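# Perform the operating card's three checks on a console

## Task

Carry out the three checks shown on the operating card by working through its steps 1 to 5 in sequence. Getting the first or the second setting wrong fails the job, and so does pushing or pulling on any control too hard for too long. The console is loose on the table: it costs points if it noticeably lifts or tilts and is then allowed to fall back. A setting counts only if it stays put on its own once the robot lets go. At the end, release everything and move the gripper away. Knocking or placing anything off the table fails the job.

## Robot and tools

Robot: one FANUC CRX-5iA arm with six revolute joints and a Robotiq 2F-140 two-finger gripper. There is a single arm, so each command row covers only that arm. The scene frame has its origin on the table top directly under the arm base, +z up, and +y to the left when looking along +x. The base may be slightly tilted relative to the table.

execute_actions takes {"actions": [...]} with zero or one entry. An empty list moves nothing and just reports the current state. An entry with "rows" and optional "steps" (1 to 15, default 15; each step is 1/30 s) is a motion. Each row is used for one step, and the last row repeats if there are fewer rows than steps. An entry with only "steps" (up to 300) is a wait that returns once that many steps have passed since the previous result; time spent replying counts toward it. The optional "pictures" flag turns the camera images on or off. If a call is refused, nothing is sent.

Each row holds 9 numbers in this order: J1 waist, J2 shoulder, J3 elbow, J4 forearm roll, J5 wrist pitch, J6 wrist roll, then gripper position, gripper force_limit and gripper speed. The six joint values are absolute target angles in radians, in the same form as the Joint positions line. They are not offsets. Stated ranges: J1 -3.491..3.491, J2 -3.140..3.140, J3 -1.187..4.328, J4 -3.316..3.316, J5 -3.140..3.140, J6 -3.927..3.927. A target more than 0.010 rad beyond a range end, and further out than the joint's last reported angle, gets the call refused. The true end may be off by up to 0.010 rad. A request past the real end is clipped to it and reported as "joint sent to its limit"; that line can refer to an earlier action. If the line does not appear, that does not prove the joint has more room.

The three gripper values are scaled to [-1, 1]. position: +1 is fully open (140 mm), about -0.8 is where the pads touch, and -1 keeps closing until something blocks it. force_limit: roughly 14 N at -1, 60 N at 0 and 107 N at +1 on parts up to 40 mm wide. speed: about 30, 140 and 250 mm/s at -1, 0 and +1.

Motion limits: top target speeds are 2.62 rad/s (J1, J2), 3.14 (J3) and 3.93 (J4 to J6), with 0.5 s to reach them from rest, and all joints are timed to arrive together. Each step, a joint's target is held within 0.805 rad (J1, J2), 0.966 (J3) or 1.21 (J4 to J6) of its measured angle. If the targets would move the gripper more than 70 mm from where it is, all of them are pulled back toward the measured angles. So large moves need several calls. Between calls the arm keeps heading for the last row sent, until it nearly stops or a step is HELD.

Result lines: end_effector_position (metres) and end_effector_quat_wxyz give the pinch point between the closed pads, in the scene frame. The printed value can be off, more so at long reach. Fingers point along the gripper's +z and open along its y. Fingertips reach about 33 mm past the pinch point when closed and 9 mm when open, and they advance about 24 mm outward while closing, so leave clearance above surfaces. Joint positions and Joint velocities are listed in column order (rad, rad/s). object_status: 0 moving, 1 blocked while opening, 2 blocked while closing (a grip), 3 reached the requested position or pads met (a thin item may still be held). position_measured is in counts: 3 fully open, 230 pads touching, not linear in mm. A stopped finger stays put until position changes by at least 0.01. To squeeze harder while status is 2, raise force_limit and toggle position between -1 and -0.98. "joint command not followed" means the clearance check changed or blocked targets; mounting blocks and posts count as part of the arm. HELD marks steps where the row was not fully sent.

Faults: contact torque reaching a joint's load limit (150 N m for J1 to J3, 37.6 N m for J4 to J6, including any held weight), or an outside force of 150 N anywhere on the arm, gripper or held item, stops the arm for 10 s and drops the rest of the call. Holding loads warms the motors; MOTOR HOT is a warning, and an OVER-TEMPERATURE FAULT brakes the arm until it cools.

Cameras: cam_head_left and cam_head_right (896x504, fixed) and cam_wrist (616x616 fisheye on the hand). Calibration in OpenCV form is supplied and may be slightly off. zoom_image takes camera and region [x0, y0, x1, y1] in pixels (max 504x504) and returns a closer view of that camera's latest image. show_instructions returns the reference images, including the operating card, which defines the steps and settings. read_manual returns only licence texts. finished_scene with the scene number ends and grades the scene; this is final.

Tips: use gentle, moderate forces on controls and don't hold them loaded for long. Watch that the loose console doesn't lift or tip. Make sure each setting holds on its own, then open the gripper and retreat before finishing.

Each tool is called as name(argument=value, ...), one argument or row to a line, values as JSON.

## Session

show_instructions(
)

execute_actions(
  actions=[],
)

Reference images for this scene: operating card.

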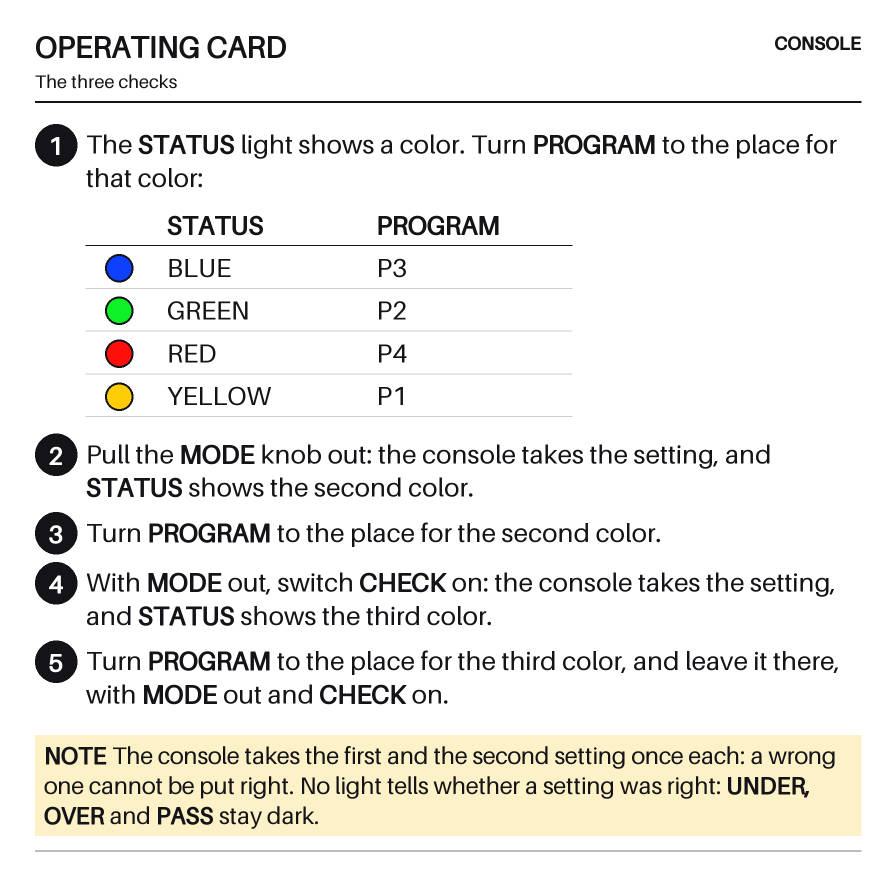

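Scene clock: 0.00 s of 9600.00 s.
end_effector_position=(+0.6648, +0.0099, +0.3215) position_measured=3 object_status=3 end_effector_quat_wxyz=(-0.154, +0.812, +0.145, +0.544)
Joint positions: [-0.964  0.582 -0.254 -1.904 -1.542 -2.946]
Joint velocities: [-0.001 -0.001 -0.    -0.    -0.001  0.   ]
camera_calibration (this result's frames):
cam_wrist: T_world_to_cam=[[0.351098, -0.879184, -0.322128, -0.113984], [-0.725362, -0.0378373, -0.687327, 0.692791], [0.592098, 0.474978, -0.651011, -0.00842305], [0, 0, 0, 1]] pos_world=[0.547531, -0.0699989, 0.433973]

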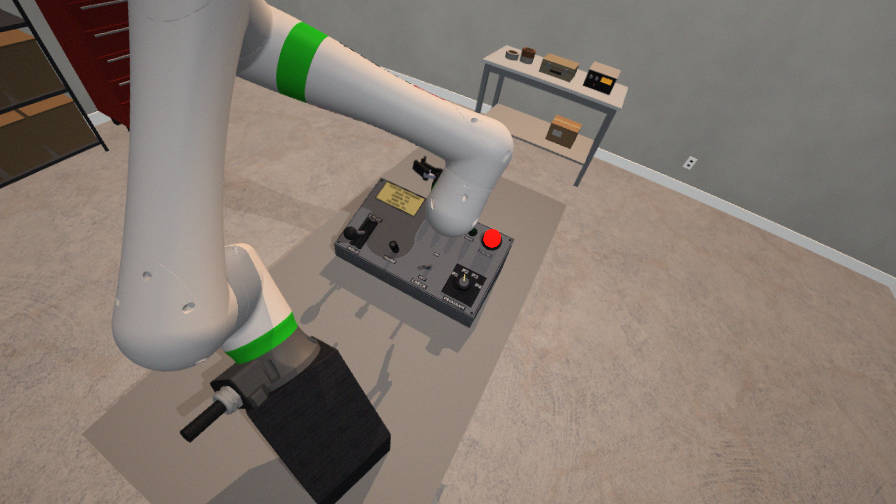

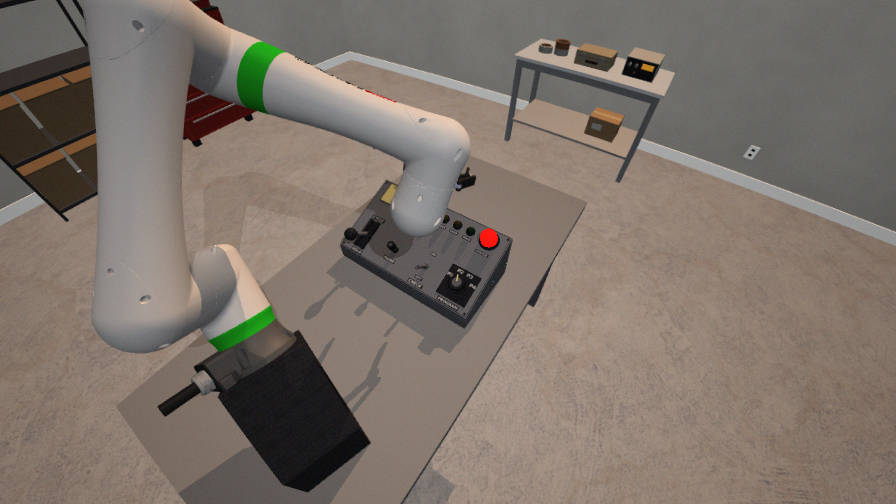

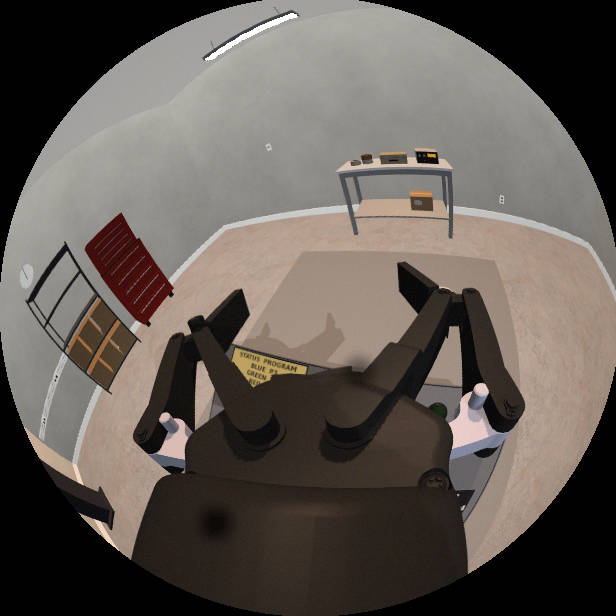

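execute_actions(
  actions=[
    {"rows":[[-0.95,0.3,-0.15,-1.5,-1.4,-2,0,-0.8,0.5]]},
  ],
  pictures=false,
)

execute_actions(
  actions=[
    {"steps":8},
  ],
  pictures=false,
)

execute_actions(
  actions=[
    {"rows":[[-0.93,0.45,-0.14,-0.9,-1.32,-0.8,0,-0.8,0.5]]},
  ],
  pictures=false,
)

execute_actions(
  actions=[
    {"steps":8},
  ],
  pictures=false,
)

execute_actions(
  actions=[
    {"rows":[[-0.841,0.5857,-0.1387,-0.9495,-1.212,-0.46,0,-0.8,0.5]]},
  ],
  pictures=false,
)

execute_actions(
  actions=[
    {"steps":8},
  ],
)

Scene clock: 10.87 s of 9600.00 s.
end_effector_position=(+0.6384, +0.0305, +0.3395) position_measured=129 object_status=0 end_effector_quat_wxyz=(+0.116, +0.683, +0.586, +0.422)
Joint positions: [-0.953  0.36  -0.172 -1.587 -1.43  -2.203]
Joint velocities: [ 0.026 -0.522  0.192  0.745  0.261  1.742]
Steps of this call (steps 1 to 90: nothing new was sent; then 7.37 s passed at rest; steps 91 to 105: all 15 steps of this action). Readings (joint positions | what the end effector reports):
91: [-0.964 0.582 -0.254 -1.904 -1.542 -2.946] | position_measured=3 object_status=0
92: [-0.964 0.581 -0.254 -1.902 -1.541 -2.941] | position_measured=9 object_status=0
94: [-0.964 0.570 -0.250 -1.887 -1.536 -2.905] | position_measured=30 object_status=0
98: [-0.961 0.518 -0.230 -1.812 -1.509 -2.729] | position_measured=72 object_status=0
105: the state above

Scene clock: 11.13 s of 9600.00 s.
end_effector_position=(+0.6317, +0.0293, +0.3514) position_measured=129 object_status=3 end_effector_quat_wxyz=(+0.179, +0.604, +0.686, +0.364)
Joint positions: [-0.95  0.3  -0.15 -1.5  -1.4  -2.  ]
Joint velocities: [0.001 0.    0.001 0.003 0.    0.007]
Steps of this call (steps 1 to 8: the robot went on to your last target). Readings (joint positions | what the end effector reports):
1: [-0.952 0.344 -0.166 -1.563 -1.422 -2.148] | position_measured=129 object_status=0
2: [-0.952 0.330 -0.161 -1.544 -1.415 -2.102] | position_measured=129 object_status=0
4: [-0.951 0.311 -0.154 -1.515 -1.405 -2.036] | position_measured=129 object_status=3
8: the state above

Scene clock: 11.63 s of 9600.00 s.
end_effector_position=(+0.5451, -0.0632, +0.2912) position_measured=129 object_status=3 end_effector_quat_wxyz=(+0.200, +0.410, +0.873, +0.171)
Joint positions: [-0.94   0.375 -0.145 -1.2   -1.36  -1.401]
Joint velocities: [0.027 0.205 0.014 0.813 0.108 1.624]
Steps of this call (steps 1 to 15: all 15 steps of this action). Readings (joint positions | what the end effector reports):
1: [-0.950 0.300 -0.150 -1.500 -1.400 -2.000] | position_measured=129 object_status=3
2: [-0.950 0.301 -0.150 -1.497 -1.400 -1.994] | position_measured=129 object_status=3
4: [-0.949 0.305 -0.150 -1.479 -1.397 -1.959] | position_measured=129 object_status=3
8: [-0.946 0.327 -0.148 -1.393 -1.386 -1.785] | position_measured=129 object_status=3
15: the state above

Scene clock: 11.90 s of 9600.00 s.
end_effector_position=(+0.4731, -0.1285, +0.2678) position_measured=129 object_status=3 end_effector_quat_wxyz=(+0.150, +0.216, +0.964, +0.046)
Joint positions: [-0.933  0.431 -0.141 -0.978 -1.33  -0.955]
Joint velocities: [0.024 0.188 0.012 0.741 0.1   1.48 ]
Steps of this call (steps 1 to 8: the robot went on to your last target). Readings (joint positions | what the end effector reports):
1: [-0.939 0.382 -0.145 -1.173 -1.356 -1.345] | position_measured=129 object_status=3
2: [-0.938 0.389 -0.144 -1.145 -1.353 -1.290] | position_measured=129 object_status=3
4: [-0.936 0.403 -0.143 -1.089 -1.345 -1.178] | position_measured=129 object_status=3
8: the state above

Scene clock: 12.40 s of 9600.00 s.
end_effector_position=(+0.4549, -0.1721, +0.1851) position_measured=129 object_status=3 end_effector_quat_wxyz=(+0.104, +0.001, +0.995, +0.000)
Joint positions: [-0.841  0.586 -0.139 -0.949 -1.212 -0.46 ]
Joint velocities: [-0.    -0.    -0.    -0.     0.002  0.002]
Steps of this call (steps 1 to 15: all 15 steps of this action). Readings (joint positions | what the end effector reports):
1: [-0.932 0.437 -0.141 -0.954 -1.327 -0.908] | position_measured=129 object_status=3
2: [-0.930 0.443 -0.141 -0.937 -1.323 -0.860] | position_measured=129 object_status=3
4: [-0.922 0.466 -0.140 -0.925 -1.308 -0.744] | position_measured=129 object_status=3
8: [-0.873 0.546 -0.139 -0.937 -1.246 -0.546] | position_measured=129 object_status=3
15: the state above

Scene clock: 12.67 s of 9600.00 s.
end_effector_position=(+0.4548, -0.1721, +0.1850) position_measured=129 object_status=3 end_effector_quat_wxyz=(+0.104, +0.001, +0.995, +0.000)
Joint positions: [-0.841  0.586 -0.139 -0.949 -1.212 -0.46 ]
Joint velocities: [-0.     0.001  0.     0.     0.     0.   ]
Steps of this call (steps 1 to 8: the robot went on to your last target). Readings (joint positions | what the end effector reports):
1: [-0.841 0.586 -0.139 -0.949 -1.212 -0.460] | position_measured=129 object_status=3
2: [-0.841 0.586 -0.139 -0.949 -1.212 -0.460] | position_measured=129 object_status=3
4: [-0.841 0.586 -0.139 -0.949 -1.212 -0.460] | position_measured=129 object_status=3
8: the state above
camera_calibration (this result's frames):
cam_wrist: T_world_to_cam=[[0.237578, 0.971366, -0.00238565, 0.0667074], [0.807543, -0.196144, 0.556239, -0.514753], [0.539844, -0.134077, -0.831019, 0.0657236], [0, 0, 0, 1]] pos_world=[0.364356, -0.156951, 0.341102]

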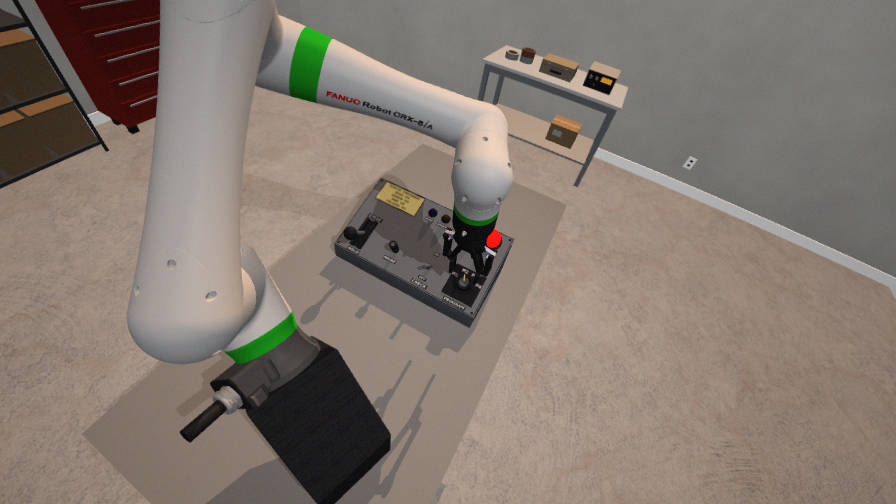

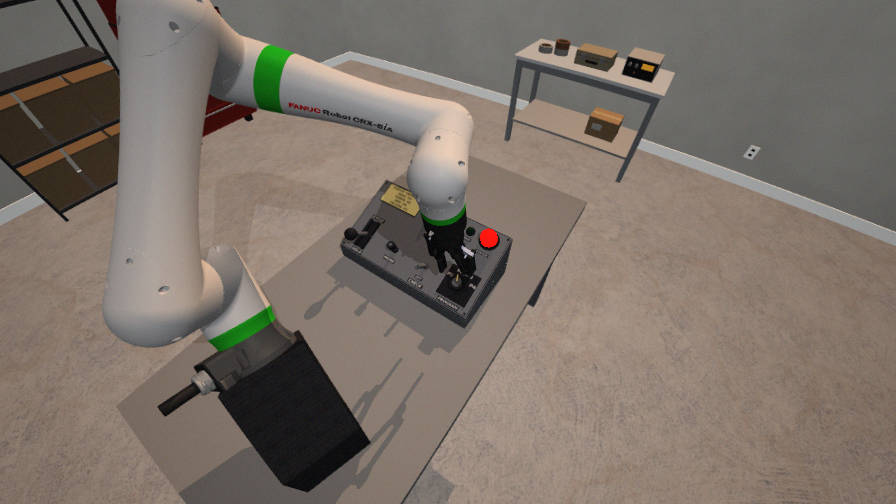

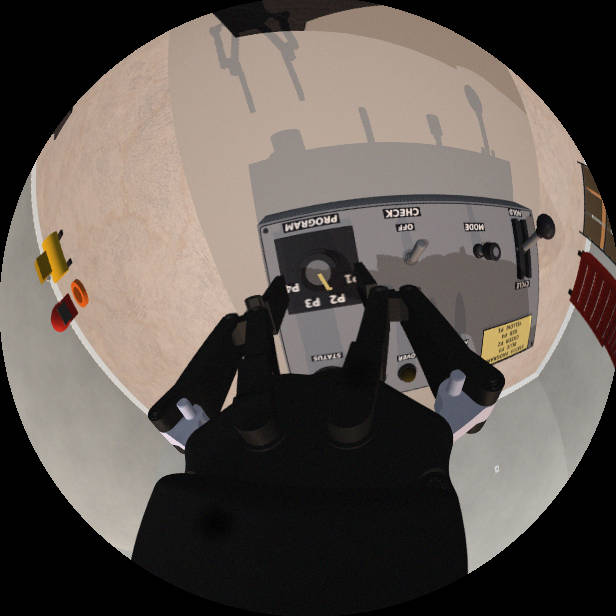

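execute_actions(
  actions=[
    {"rows":[[-0.7694,0.6489,-0.1444,-1.0109,-1.1304,-0.46,0,-0.8,0.5]],"steps":12},
  ],
  pictures=false,
)

execute_actions(
  actions=[
    {"rows":[[-0.7694,0.6489,-0.1444,-1.0109,-1.1304,-0.46,-1,-0.8,0]]},
  ],
)

zoom_image(
  camera="cam_wrist",
  region=[230,200,410,360],
)

Scene clock: 19.33 s of 9600.00 s.
end_effector_position=(+0.4667, -0.1731, +0.1329) position_measured=129 object_status=3 end_effector_quat_wxyz=(+0.104, +0.016, +0.994, +0.002)
Joint positions: [-0.769  0.649 -0.144 -1.011 -1.13  -0.46 ]
Joint velocities: [ 0.    -0.     0.001 -0.001  0.001 -0.   ]
Steps of this call (steps 1 to 15: the robot went on to your last target; steps 16 to 90: nothing new was sent; then 3.27 s passed at rest; steps 91 to 102: all 12 steps of this action). Readings (joint positions | what the end effector reports):
91: [-0.841 0.586 -0.139 -0.950 -1.212 -0.460] | position_measured=129 object_status=3
92: [-0.838 0.589 -0.139 -0.952 -1.208 -0.460] | position_measured=129 object_status=3
94: [-0.815 0.610 -0.141 -0.973 -1.181 -0.460] | position_measured=129 object_status=3
98: [-0.770 0.649 -0.144 -1.010 -1.131 -0.460] | position_measured=129 object_status=3
102: the state above

Scene clock: 19.83 s of 9600.00 s.
end_effector_position=(+0.4667, -0.1732, +0.1329) position_measured=166 object_status=2 end_effector_quat_wxyz=(+0.104, +0.016, +0.994, +0.002)
Joint positions: [-0.769  0.649 -0.144 -1.011 -1.13  -0.46 ]
Joint velocities: [-0.    -0.     0.001 -0.001 -0.001 -0.   ]
Steps of this call (steps 1 to 15: all 15 steps of this action). Readings (joint positions | what the end effector reports):
1: [-0.769 0.649 -0.144 -1.011 -1.130 -0.460] | position_measured=129 object_status=0
2: [-0.769 0.649 -0.144 -1.011 -1.130 -0.460] | position_measured=133 object_status=0
4: [-0.769 0.649 -0.144 -1.011 -1.130 -0.460] | position_measured=148 object_status=0
8: [-0.769 0.649 -0.144 -1.010 -1.129 -0.460] | position_measured=166 object_status=0
15: the state above
camera_calibration (this result's frames):
cam_wrist: T_world_to_cam=[[0.266841, 0.963734, 0.00364171, 0.0490155], [0.801123, -0.223914, 0.555036, -0.497256], [0.535723, -0.145189, -0.831818, 0.0159781], [0, 0, 0, 1]] pos_world=[0.376724, -0.156261, 0.289107]

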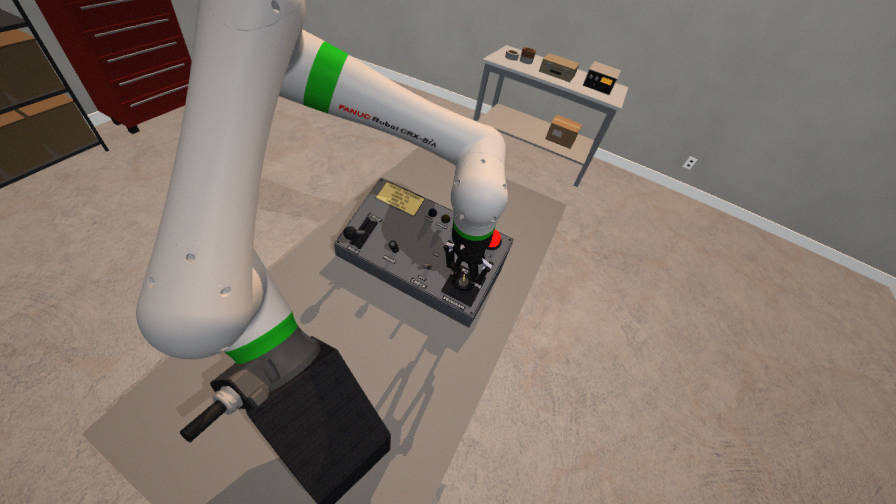

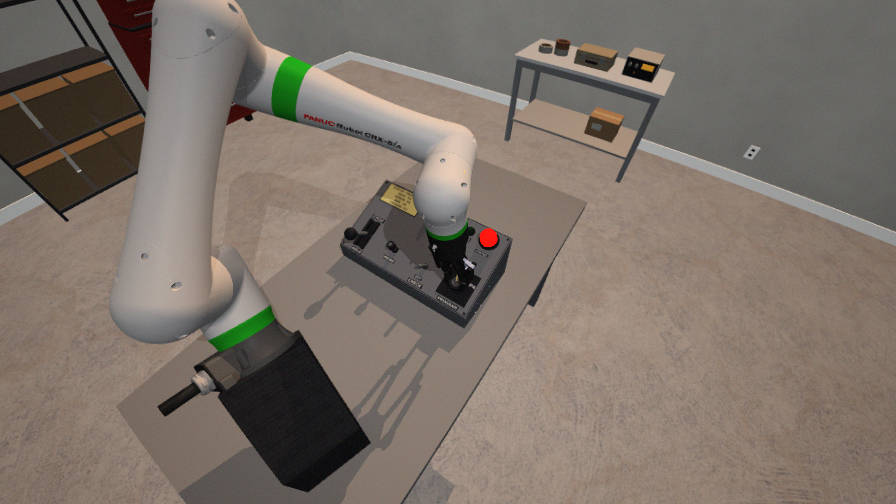

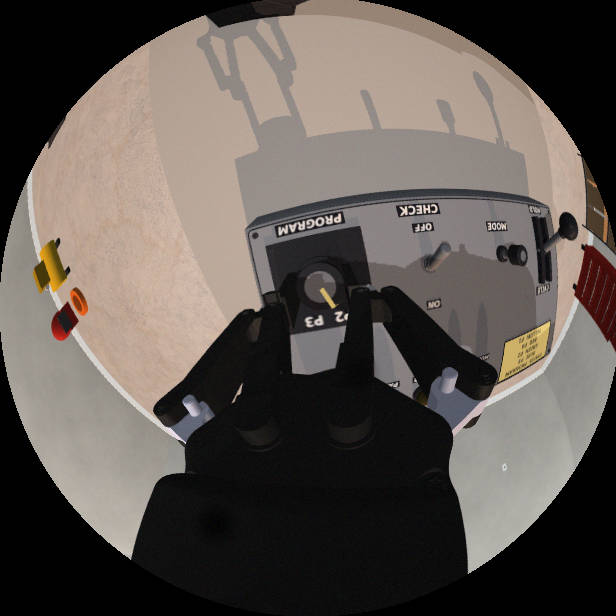

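Region (230, 200, 410, 360) of cam_wrist's 616x616 image, scaled by 2.800, with more detail than that image has.

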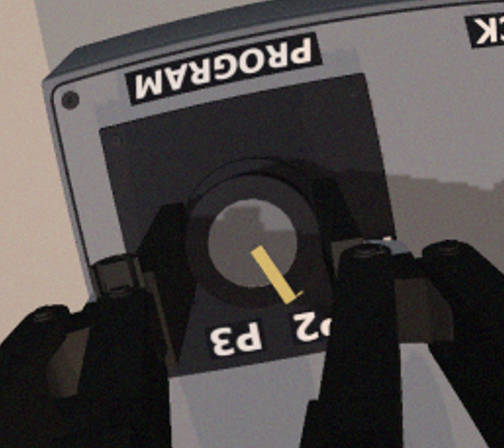

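execute_actions(
  actions=[
    {"rows":[[-0.7694,0.6489,-0.1444,-1.0109,-1.1304,-1.91,-1,-0.8,0]]},
  ],
  pictures=false,
)

execute_actions(
  actions=[
    {"steps":13},
  ],
  pictures=false,
)

execute_actions(
  actions=[
    {"rows":[[-0.7694,0.6489,-0.1444,-1.0109,-1.1304,-1.91,0,-0.8,0.5]],"steps":9},
  ],
  pictures=false,
)

execute_actions(
  actions=[
    {"rows":[[-0.841,0.5857,-0.1387,-0.9495,-1.212,-1.91,0,-0.8,0.5]],"steps":12},
  ],
)

zoom_image(
  camera="cam_wrist",
  region=[200,90,440,330],
)

Scene clock: 24.10 s of 9600.00 s.
end_effector_position=(+0.4669, -0.1728, +0.1330) position_measured=166 object_status=2 end_effector_quat_wxyz=(+0.094, +0.423, +0.900, +0.045)
Joint positions: [-0.769  0.649 -0.144 -1.011 -1.131 -1.306]
Joint velocities: [-0.    -0.001  0.    -0.     0.    -2.998]
Steps of this call (steps 1 to 15: the robot went on to your last target; steps 16 to 90: nothing new was sent; then 0.77 s passed at rest; steps 91 to 105: all 15 steps of this action). Readings (joint positions | what the end effector reports):
91: [-0.769 0.649 -0.144 -1.011 -1.130 -0.460] | position_measured=166 object_status=2
92: [-0.769 0.649 -0.144 -1.011 -1.130 -0.465] | position_measured=166 object_status=2
94: [-0.769 0.649 -0.144 -1.011 -1.130 -0.501] | position_measured=166 object_status=2
98: [-0.769 0.649 -0.144 -1.011 -1.131 -0.677] | position_measured=166 object_status=2
105: the state above

Scene clock: 24.53 s of 9600.00 s.
end_effector_position=(+0.4669, -0.1731, +0.1331) position_measured=166 object_status=2 end_effector_quat_wxyz=(+0.077, +0.671, +0.734, +0.070)
Joint positions: [-0.769  0.649 -0.144 -1.011 -1.13  -1.91 ]
Joint velocities: [ 0.001  0.001  0.     0.     0.001 -0.006]
Steps of this call (steps 1 to 13: the robot went on to your last target). Readings (joint positions | what the end effector reports):
1: [-0.769 0.649 -0.144 -1.011 -1.131 -1.404] | position_measured=166 object_status=2
2: [-0.769 0.649 -0.144 -1.011 -1.131 -1.494] | position_measured=166 object_status=2
4: [-0.769 0.649 -0.144 -1.011 -1.131 -1.646] | position_measured=166 object_status=2
8: [-0.769 0.649 -0.144 -1.011 -1.131 -1.847] | position_measured=166 object_status=2
13: the state above

Scene clock: 24.83 s of 9600.00 s.
end_effector_position=(+0.4668, -0.1734, +0.1329) position_measured=129 object_status=0 end_effector_quat_wxyz=(+0.077, +0.672, +0.733, +0.070)
Joint positions: [-0.769  0.649 -0.144 -1.011 -1.13  -1.91 ]
Joint velocities: [ 0.    -0.002 -0.    -0.001 -0.005  0.   ]
Steps of this call (steps 1 to 9: all 9 steps of this action). Readings (joint positions | what the end effector reports):
1: [-0.769 0.649 -0.144 -1.011 -1.130 -1.910] | position_measured=166 object_status=0
2: [-0.769 0.649 -0.144 -1.010 -1.130 -1.910] | position_measured=166 object_status=0
4: [-0.769 0.649 -0.144 -1.010 -1.130 -1.910] | position_measured=140 object_status=0
8: [-0.769 0.649 -0.144 -1.011 -1.130 -1.910] | position_measured=129 object_status=0
9: the state above

Scene clock: 25.23 s of 9600.00 s.
end_effector_position=(+0.4548, -0.1721, +0.1850) position_measured=129 object_status=3 end_effector_quat_wxyz=(+0.078, +0.660, +0.744, +0.069)
Joint positions: [-0.841  0.586 -0.139 -0.95  -1.212 -1.91 ]
Joint velocities: [-0.     0.     0.001  0.001 -0.001  0.   ]
Steps of this call (steps 1 to 12: all 12 steps of this action). Readings (joint positions | what the end effector reports):
1: [-0.769 0.649 -0.144 -1.011 -1.130 -1.910] | position_measured=129 object_status=0
2: [-0.772 0.646 -0.144 -1.009 -1.134 -1.910] | position_measured=129 object_status=0
4: [-0.796 0.625 -0.143 -0.988 -1.162 -1.910] | position_measured=129 object_status=0
8: [-0.841 0.586 -0.139 -0.950 -1.211 -1.910] | position_measured=129 object_status=3
12: the state above
camera_calibration (this result's frames):
cam_wrist: T_world_to_cam=[[0.981367, -0.113347, 0.155147, -0.487419], [-0.161999, -0.922294, 0.3509, -0.160774], [0.103318, -0.369495, -0.923471, 0.240834], [0, 0, 0, 1]] pos_world=[0.427409, -0.114541, 0.35444]

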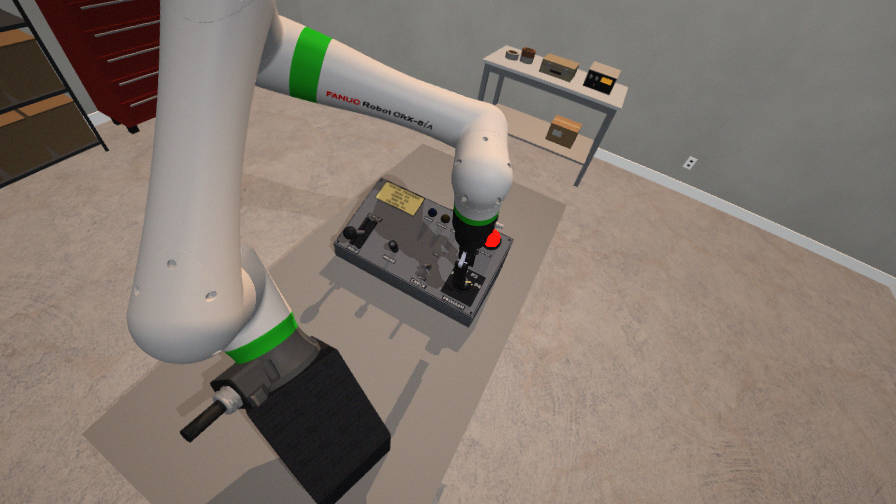

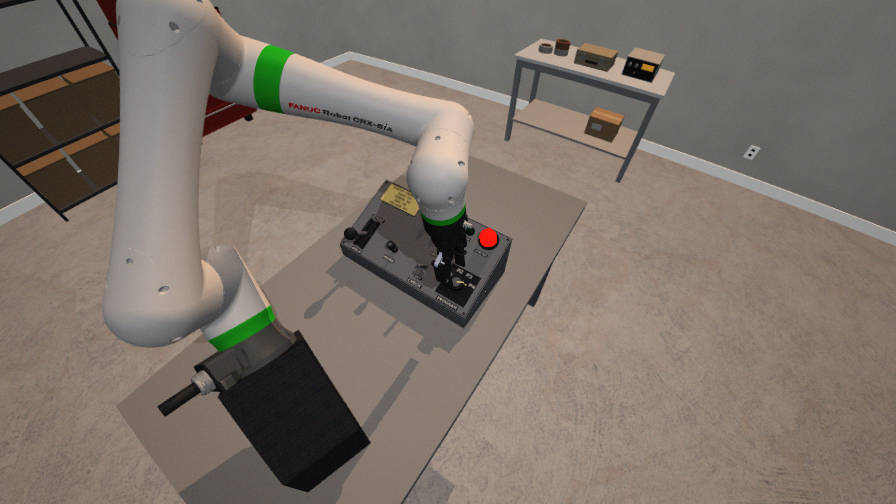

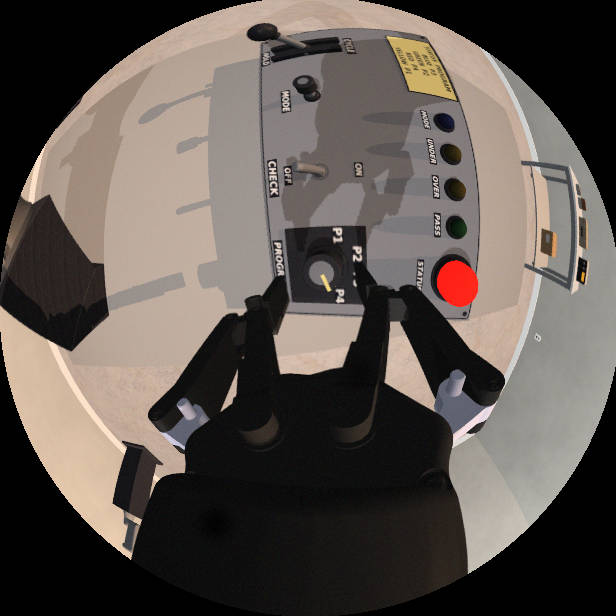

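Region (200, 90, 440, 330) of cam_wrist's 616x616 image, scaled by 2.100, with more detail than that image has.

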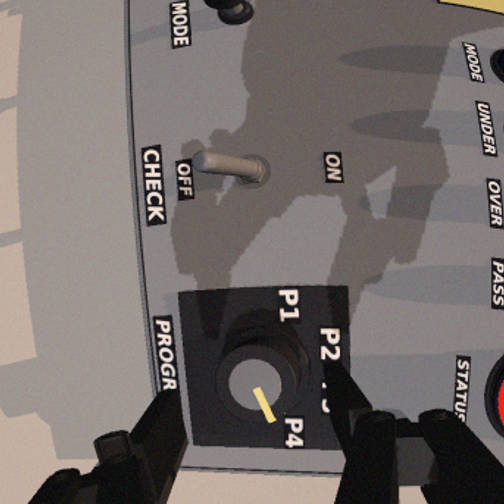

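execute_actions(
  actions=[
    {"rows":[[-0.5137,0.0249,-0.394,-0.9582,-1.1589,-2.46,0,-0.8,0.5]]},
  ],
  pictures=false,
)

execute_actions(
  actions=[
    {"steps":20},
  ],
)

Scene clock: 32.60 s of 9600.00 s.
end_effector_position=(+0.4717, -0.0201, +0.1886) position_measured=129 object_status=3 end_effector_quat_wxyz=(+0.078, +0.687, +0.720, +0.064)
Joint positions: [-0.628  0.22  -0.305 -0.955 -1.178 -2.269]
Joint velocities: [ 0.566 -0.969 -0.444 -0.015  0.092 -0.943]
Steps of this call (steps 1 to 15: the robot went on to your last target; steps 16 to 90: nothing new was sent; then 3.87 s passed at rest; steps 91 to 105: all 15 steps of this action). Readings (joint positions | what the end effector reports):
91: [-0.841 0.586 -0.139 -0.949 -1.212 -1.910] | position_measured=129 object_status=3
92: [-0.839 0.583 -0.140 -0.949 -1.212 -1.914] | position_measured=129 object_status=3
94: [-0.825 0.559 -0.151 -0.949 -1.210 -1.937] | position_measured=129 object_status=3
98: [-0.760 0.447 -0.202 -0.952 -1.199 -2.046] | position_measured=129 object_status=3
105: the state above

Scene clock: 33.27 s of 9600.00 s.
end_effector_position=(+0.4591, +0.0570, +0.1857) position_measured=129 object_status=3 end_effector_quat_wxyz=(+0.075, +0.700, +0.706, +0.071)
Joint positions: [-0.514  0.025 -0.394 -0.958 -1.159 -2.46 ]
Joint velocities: [ 0.    -0.001 -0.    -0.     0.001  0.   ]
Steps of this call (steps 1 to 20: the robot went on to your last target). Readings (joint positions | what the end effector reports):
1: [-0.608 0.187 -0.320 -0.956 -1.174 -2.301] | position_measured=129 object_status=3
2: [-0.589 0.154 -0.335 -0.956 -1.171 -2.333] | position_measured=129 object_status=3
4: [-0.553 0.092 -0.363 -0.957 -1.165 -2.394] | position_measured=129 object_status=3
8: [-0.515 0.028 -0.393 -0.958 -1.159 -2.457] | position_measured=129 object_status=3
20: the state above
camera_calibration (this result's frames):
cam_wrist: T_world_to_cam=[[0.963528, -0.221281, 0.150492, -0.450574], [-0.260232, -0.905885, 0.334143, 0.0982998], [0.0623893, -0.361119, -0.93043, 0.345273], [0, 0, 0, 1]] pos_world=[0.43818, 0.11403, 0.356215]

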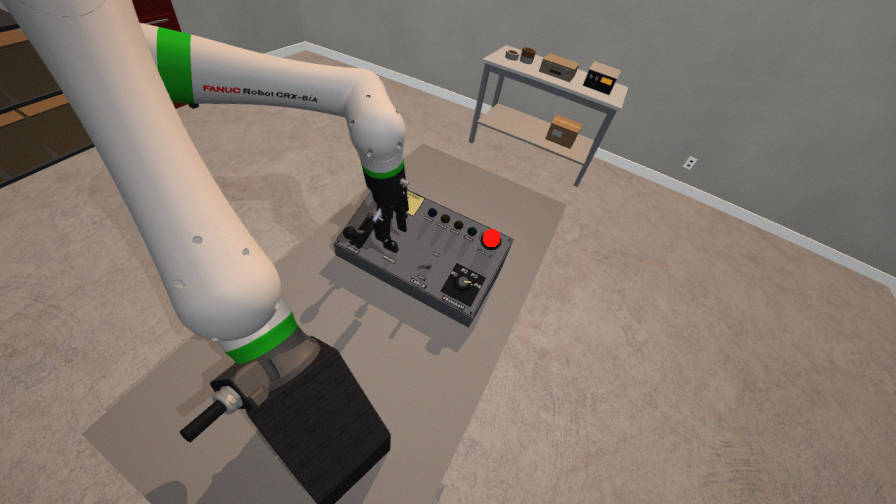

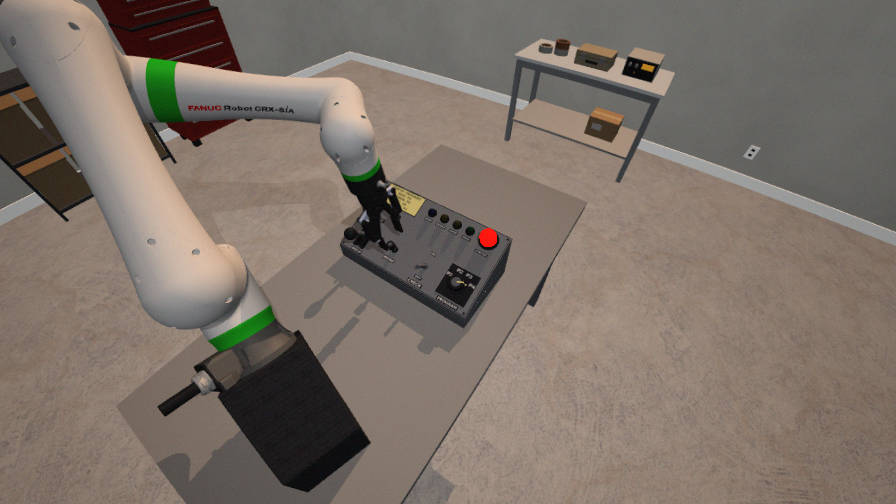

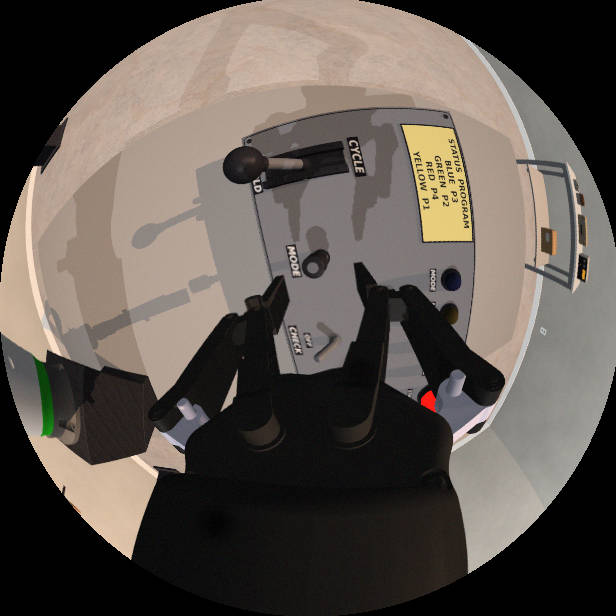

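execute_actions(
  actions=[
    {"rows":[[-0.4245,0.0692,-0.4298,-1.0141,-1.0507,-2.44,0,-0.7,0.5]],"steps":14},
  ],
)

Scene clock: 38.90 s of 9600.00 s.
end_effector_position=(+0.4608, +0.0624, +0.1367) position_measured=129 object_status=3 end_effector_quat_wxyz=(+0.073, +0.703, +0.704, +0.074)
Joint positions: [-0.424  0.069 -0.43  -1.014 -1.051 -2.44 ]
Joint velocities: [-0.001 -0.    -0.    -0.     0.    -0.   ]
Steps of this call (steps 1 to 15: the robot went on to your last target; steps 16 to 90: nothing new was sent; then 2.17 s passed at rest; steps 91 to 104: all 14 steps of this action). Readings (joint positions | what the end effector reports):
91: [-0.513 0.025 -0.394 -0.958 -1.159 -2.460] | position_measured=129 object_status=3
92: [-0.510 0.026 -0.395 -0.960 -1.155 -2.460] | position_measured=129 object_status=3
94: [-0.487 0.038 -0.405 -0.975 -1.126 -2.454] | position_measured=129 object_status=3
98: [-0.427 0.068 -0.429 -1.012 -1.054 -2.441] | position_measured=129 object_status=3
104: the state above
camera_calibration (this result's frames):
cam_wrist: T_world_to_cam=[[0.96204, -0.228201, 0.14968, -0.442451], [-0.266044, -0.906445, 0.327991, 0.123609], [0.0608293, -0.355362, -0.932747, 0.302208], [0, 0, 0, 1]] pos_world=[0.440157, 0.11847, 0.307567]

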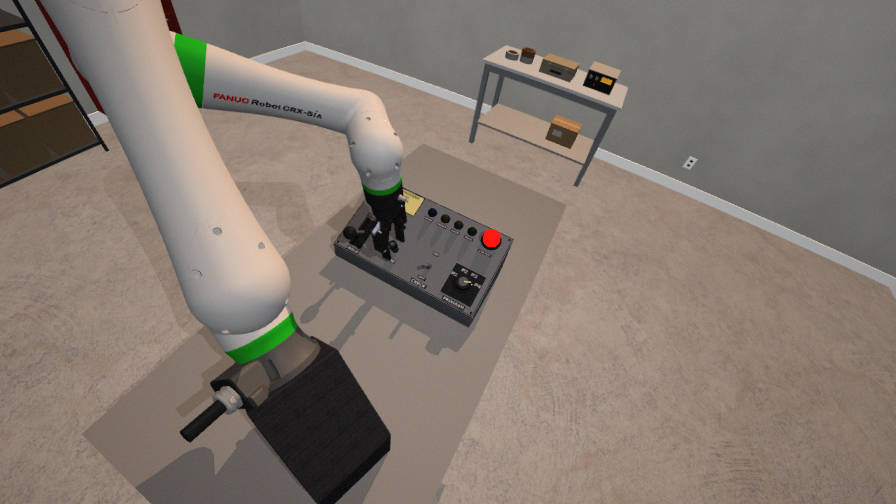

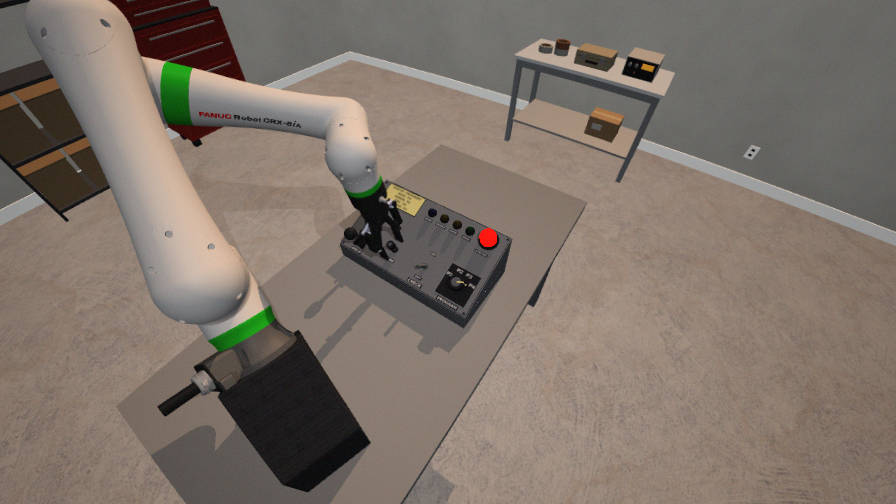

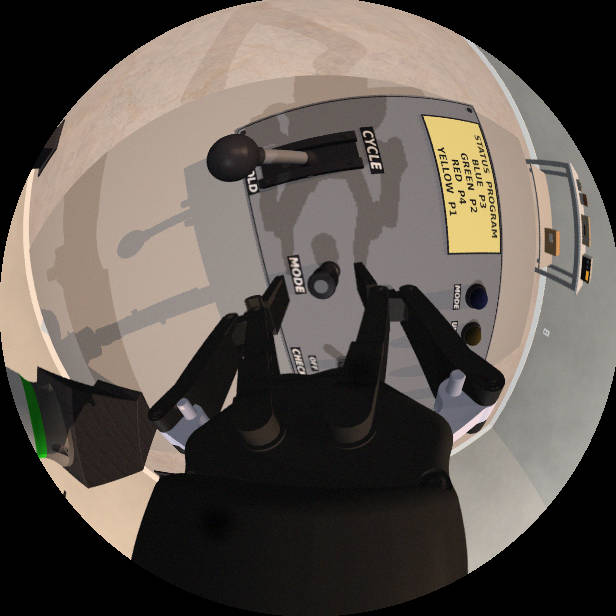

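execute_actions(
  actions=[
    {"rows":[[-0.4245,0.0692,-0.4298,-1.0141,-1.0507,-2.44,-1,-0.65,0]]},
  ],
  pictures=false,
)

execute_actions(
  actions=[
    {"rows":[[-0.4245,0.0692,-0.4298,-1.0141,-1.0507,-2.44,-1,-0.65,0],[-0.4245,0.0692,-0.4298,-1.0141,-1.0507,-2.44,-1,-0.65,0],[-0.4315,0.0622,-0.431,-1.0098,-1.059,-2.44,-1,-0.65,0],[-0.4315,0.0622,-0.431,-1.0098,-1.059,-2.44,-1,-0.65,0],[-0.4315,0.0622,-0.431,-1.0098,-1.059,-2.44,-1,-0.65,0],[-0.4386,0.0551,-0.4323,-1.0054,-1.0674,-2.44,-1,-0.65,0],[-0.4386,0.0551,-0.4323,-1.0054,-1.0674,-2.44,-1,-0.65,0],[-0.4386,0.0551,-0.4323,-1.0054,-1.0674,-2.44,-1,-0.65,0],[-0.4456,0.0481,-0.4335,-1.0011,-1.0757,-2.44,-1,-0.65,0]]},
  ],
)

Scene clock: 45.37 s of 9600.00 s.
end_effector_position=(+0.4611, +0.0623, +0.1368) position_measured=192 object_status=0 end_effector_quat_wxyz=(+0.073, +0.703, +0.704, +0.074)
Joint positions: [-0.425  0.069 -0.43  -1.014 -1.05  -2.44 ]
Joint velocities: [-0.001  0.    -0.001  0.002 -0.003 -0.   ]
Steps of this call (steps 1 to 15: the robot went on to your last target; steps 16 to 90: nothing new was sent; then 2.97 s passed at rest; steps 91 to 105: all 15 steps of this action). Readings (joint positions | what the end effector reports):
91: [-0.424 0.069 -0.430 -1.014 -1.051 -2.440] | position_measured=129 object_status=0
92: [-0.424 0.069 -0.430 -1.014 -1.051 -2.440] | position_measured=133 object_status=0
94: [-0.424 0.069 -0.430 -1.014 -1.051 -2.440] | position_measured=148 object_status=0
98: [-0.425 0.069 -0.430 -1.014 -1.050 -2.440] | position_measured=178 object_status=0
105: the state above

Scene clock: 45.87 s of 9600.00 s.
end_effector_position=(+0.4562, +0.0624, +0.1479) position_measured=192 object_status=2 end_effector_quat_wxyz=(+0.073, +0.701, +0.706, +0.073)
Joint positions: [-0.446  0.048 -0.434 -1.001 -1.076 -2.44 ]
Joint velocities: [-0.  0.  0.  0. -0.  0.]
Steps of this call (steps 1 to 15: all 15 steps of this action). Readings (joint positions | what the end effector reports):
1: [-0.425 0.069 -0.430 -1.014 -1.050 -2.440] | position_measured=192 object_status=2
2: [-0.425 0.069 -0.430 -1.014 -1.050 -2.440] | position_measured=192 object_status=2
4: [-0.427 0.067 -0.430 -1.012 -1.054 -2.440] | position_measured=192 object_status=2
8: [-0.437 0.056 -0.432 -1.006 -1.067 -2.440] | position_measured=192 object_status=2
15: the state above
camera_calibration (this result's frames):
cam_wrist: T_world_to_cam=[[0.963319, -0.222816, 0.149565, -0.440546], [-0.261017, -0.907424, 0.32932, 0.116218], [0.0623415, -0.356279, -0.932298, 0.312218], [0, 0, 0, 1]] pos_world=[0.435257, 0.118536, 0.318698]

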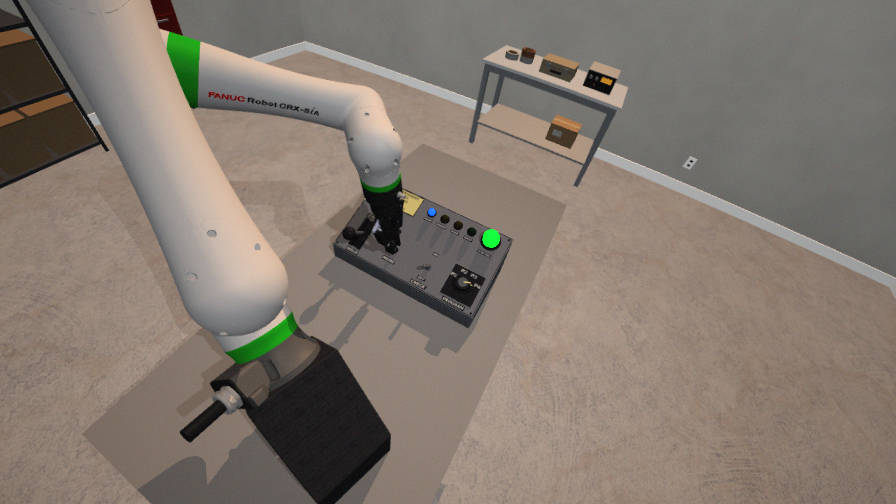

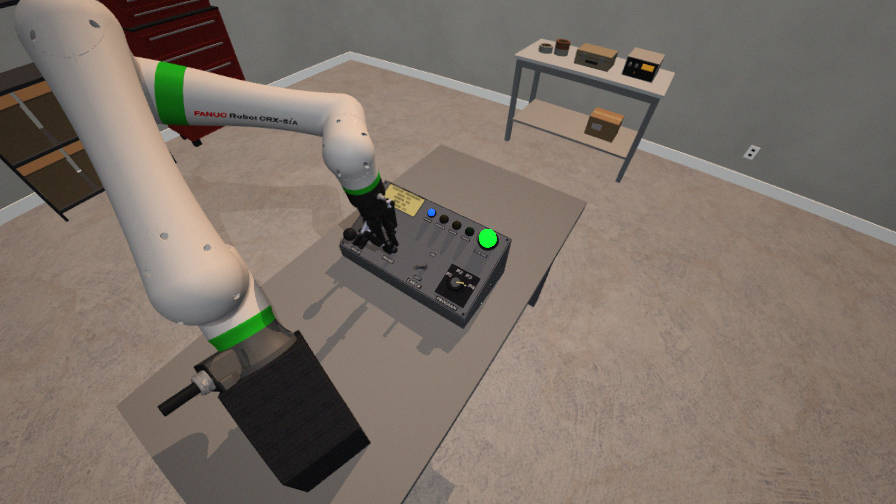

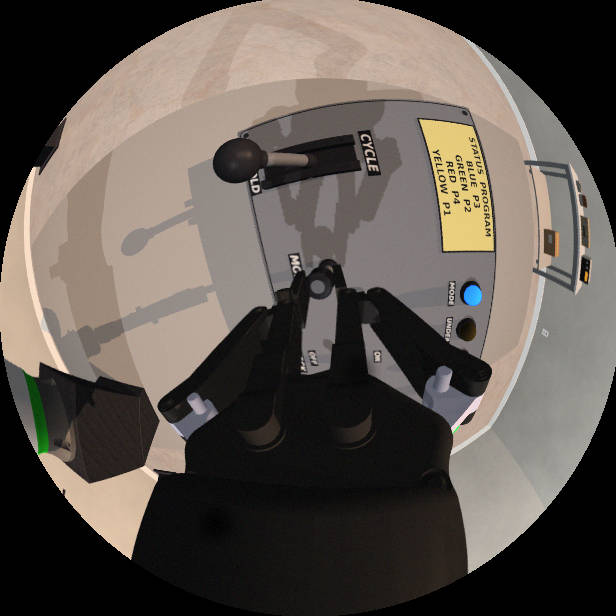

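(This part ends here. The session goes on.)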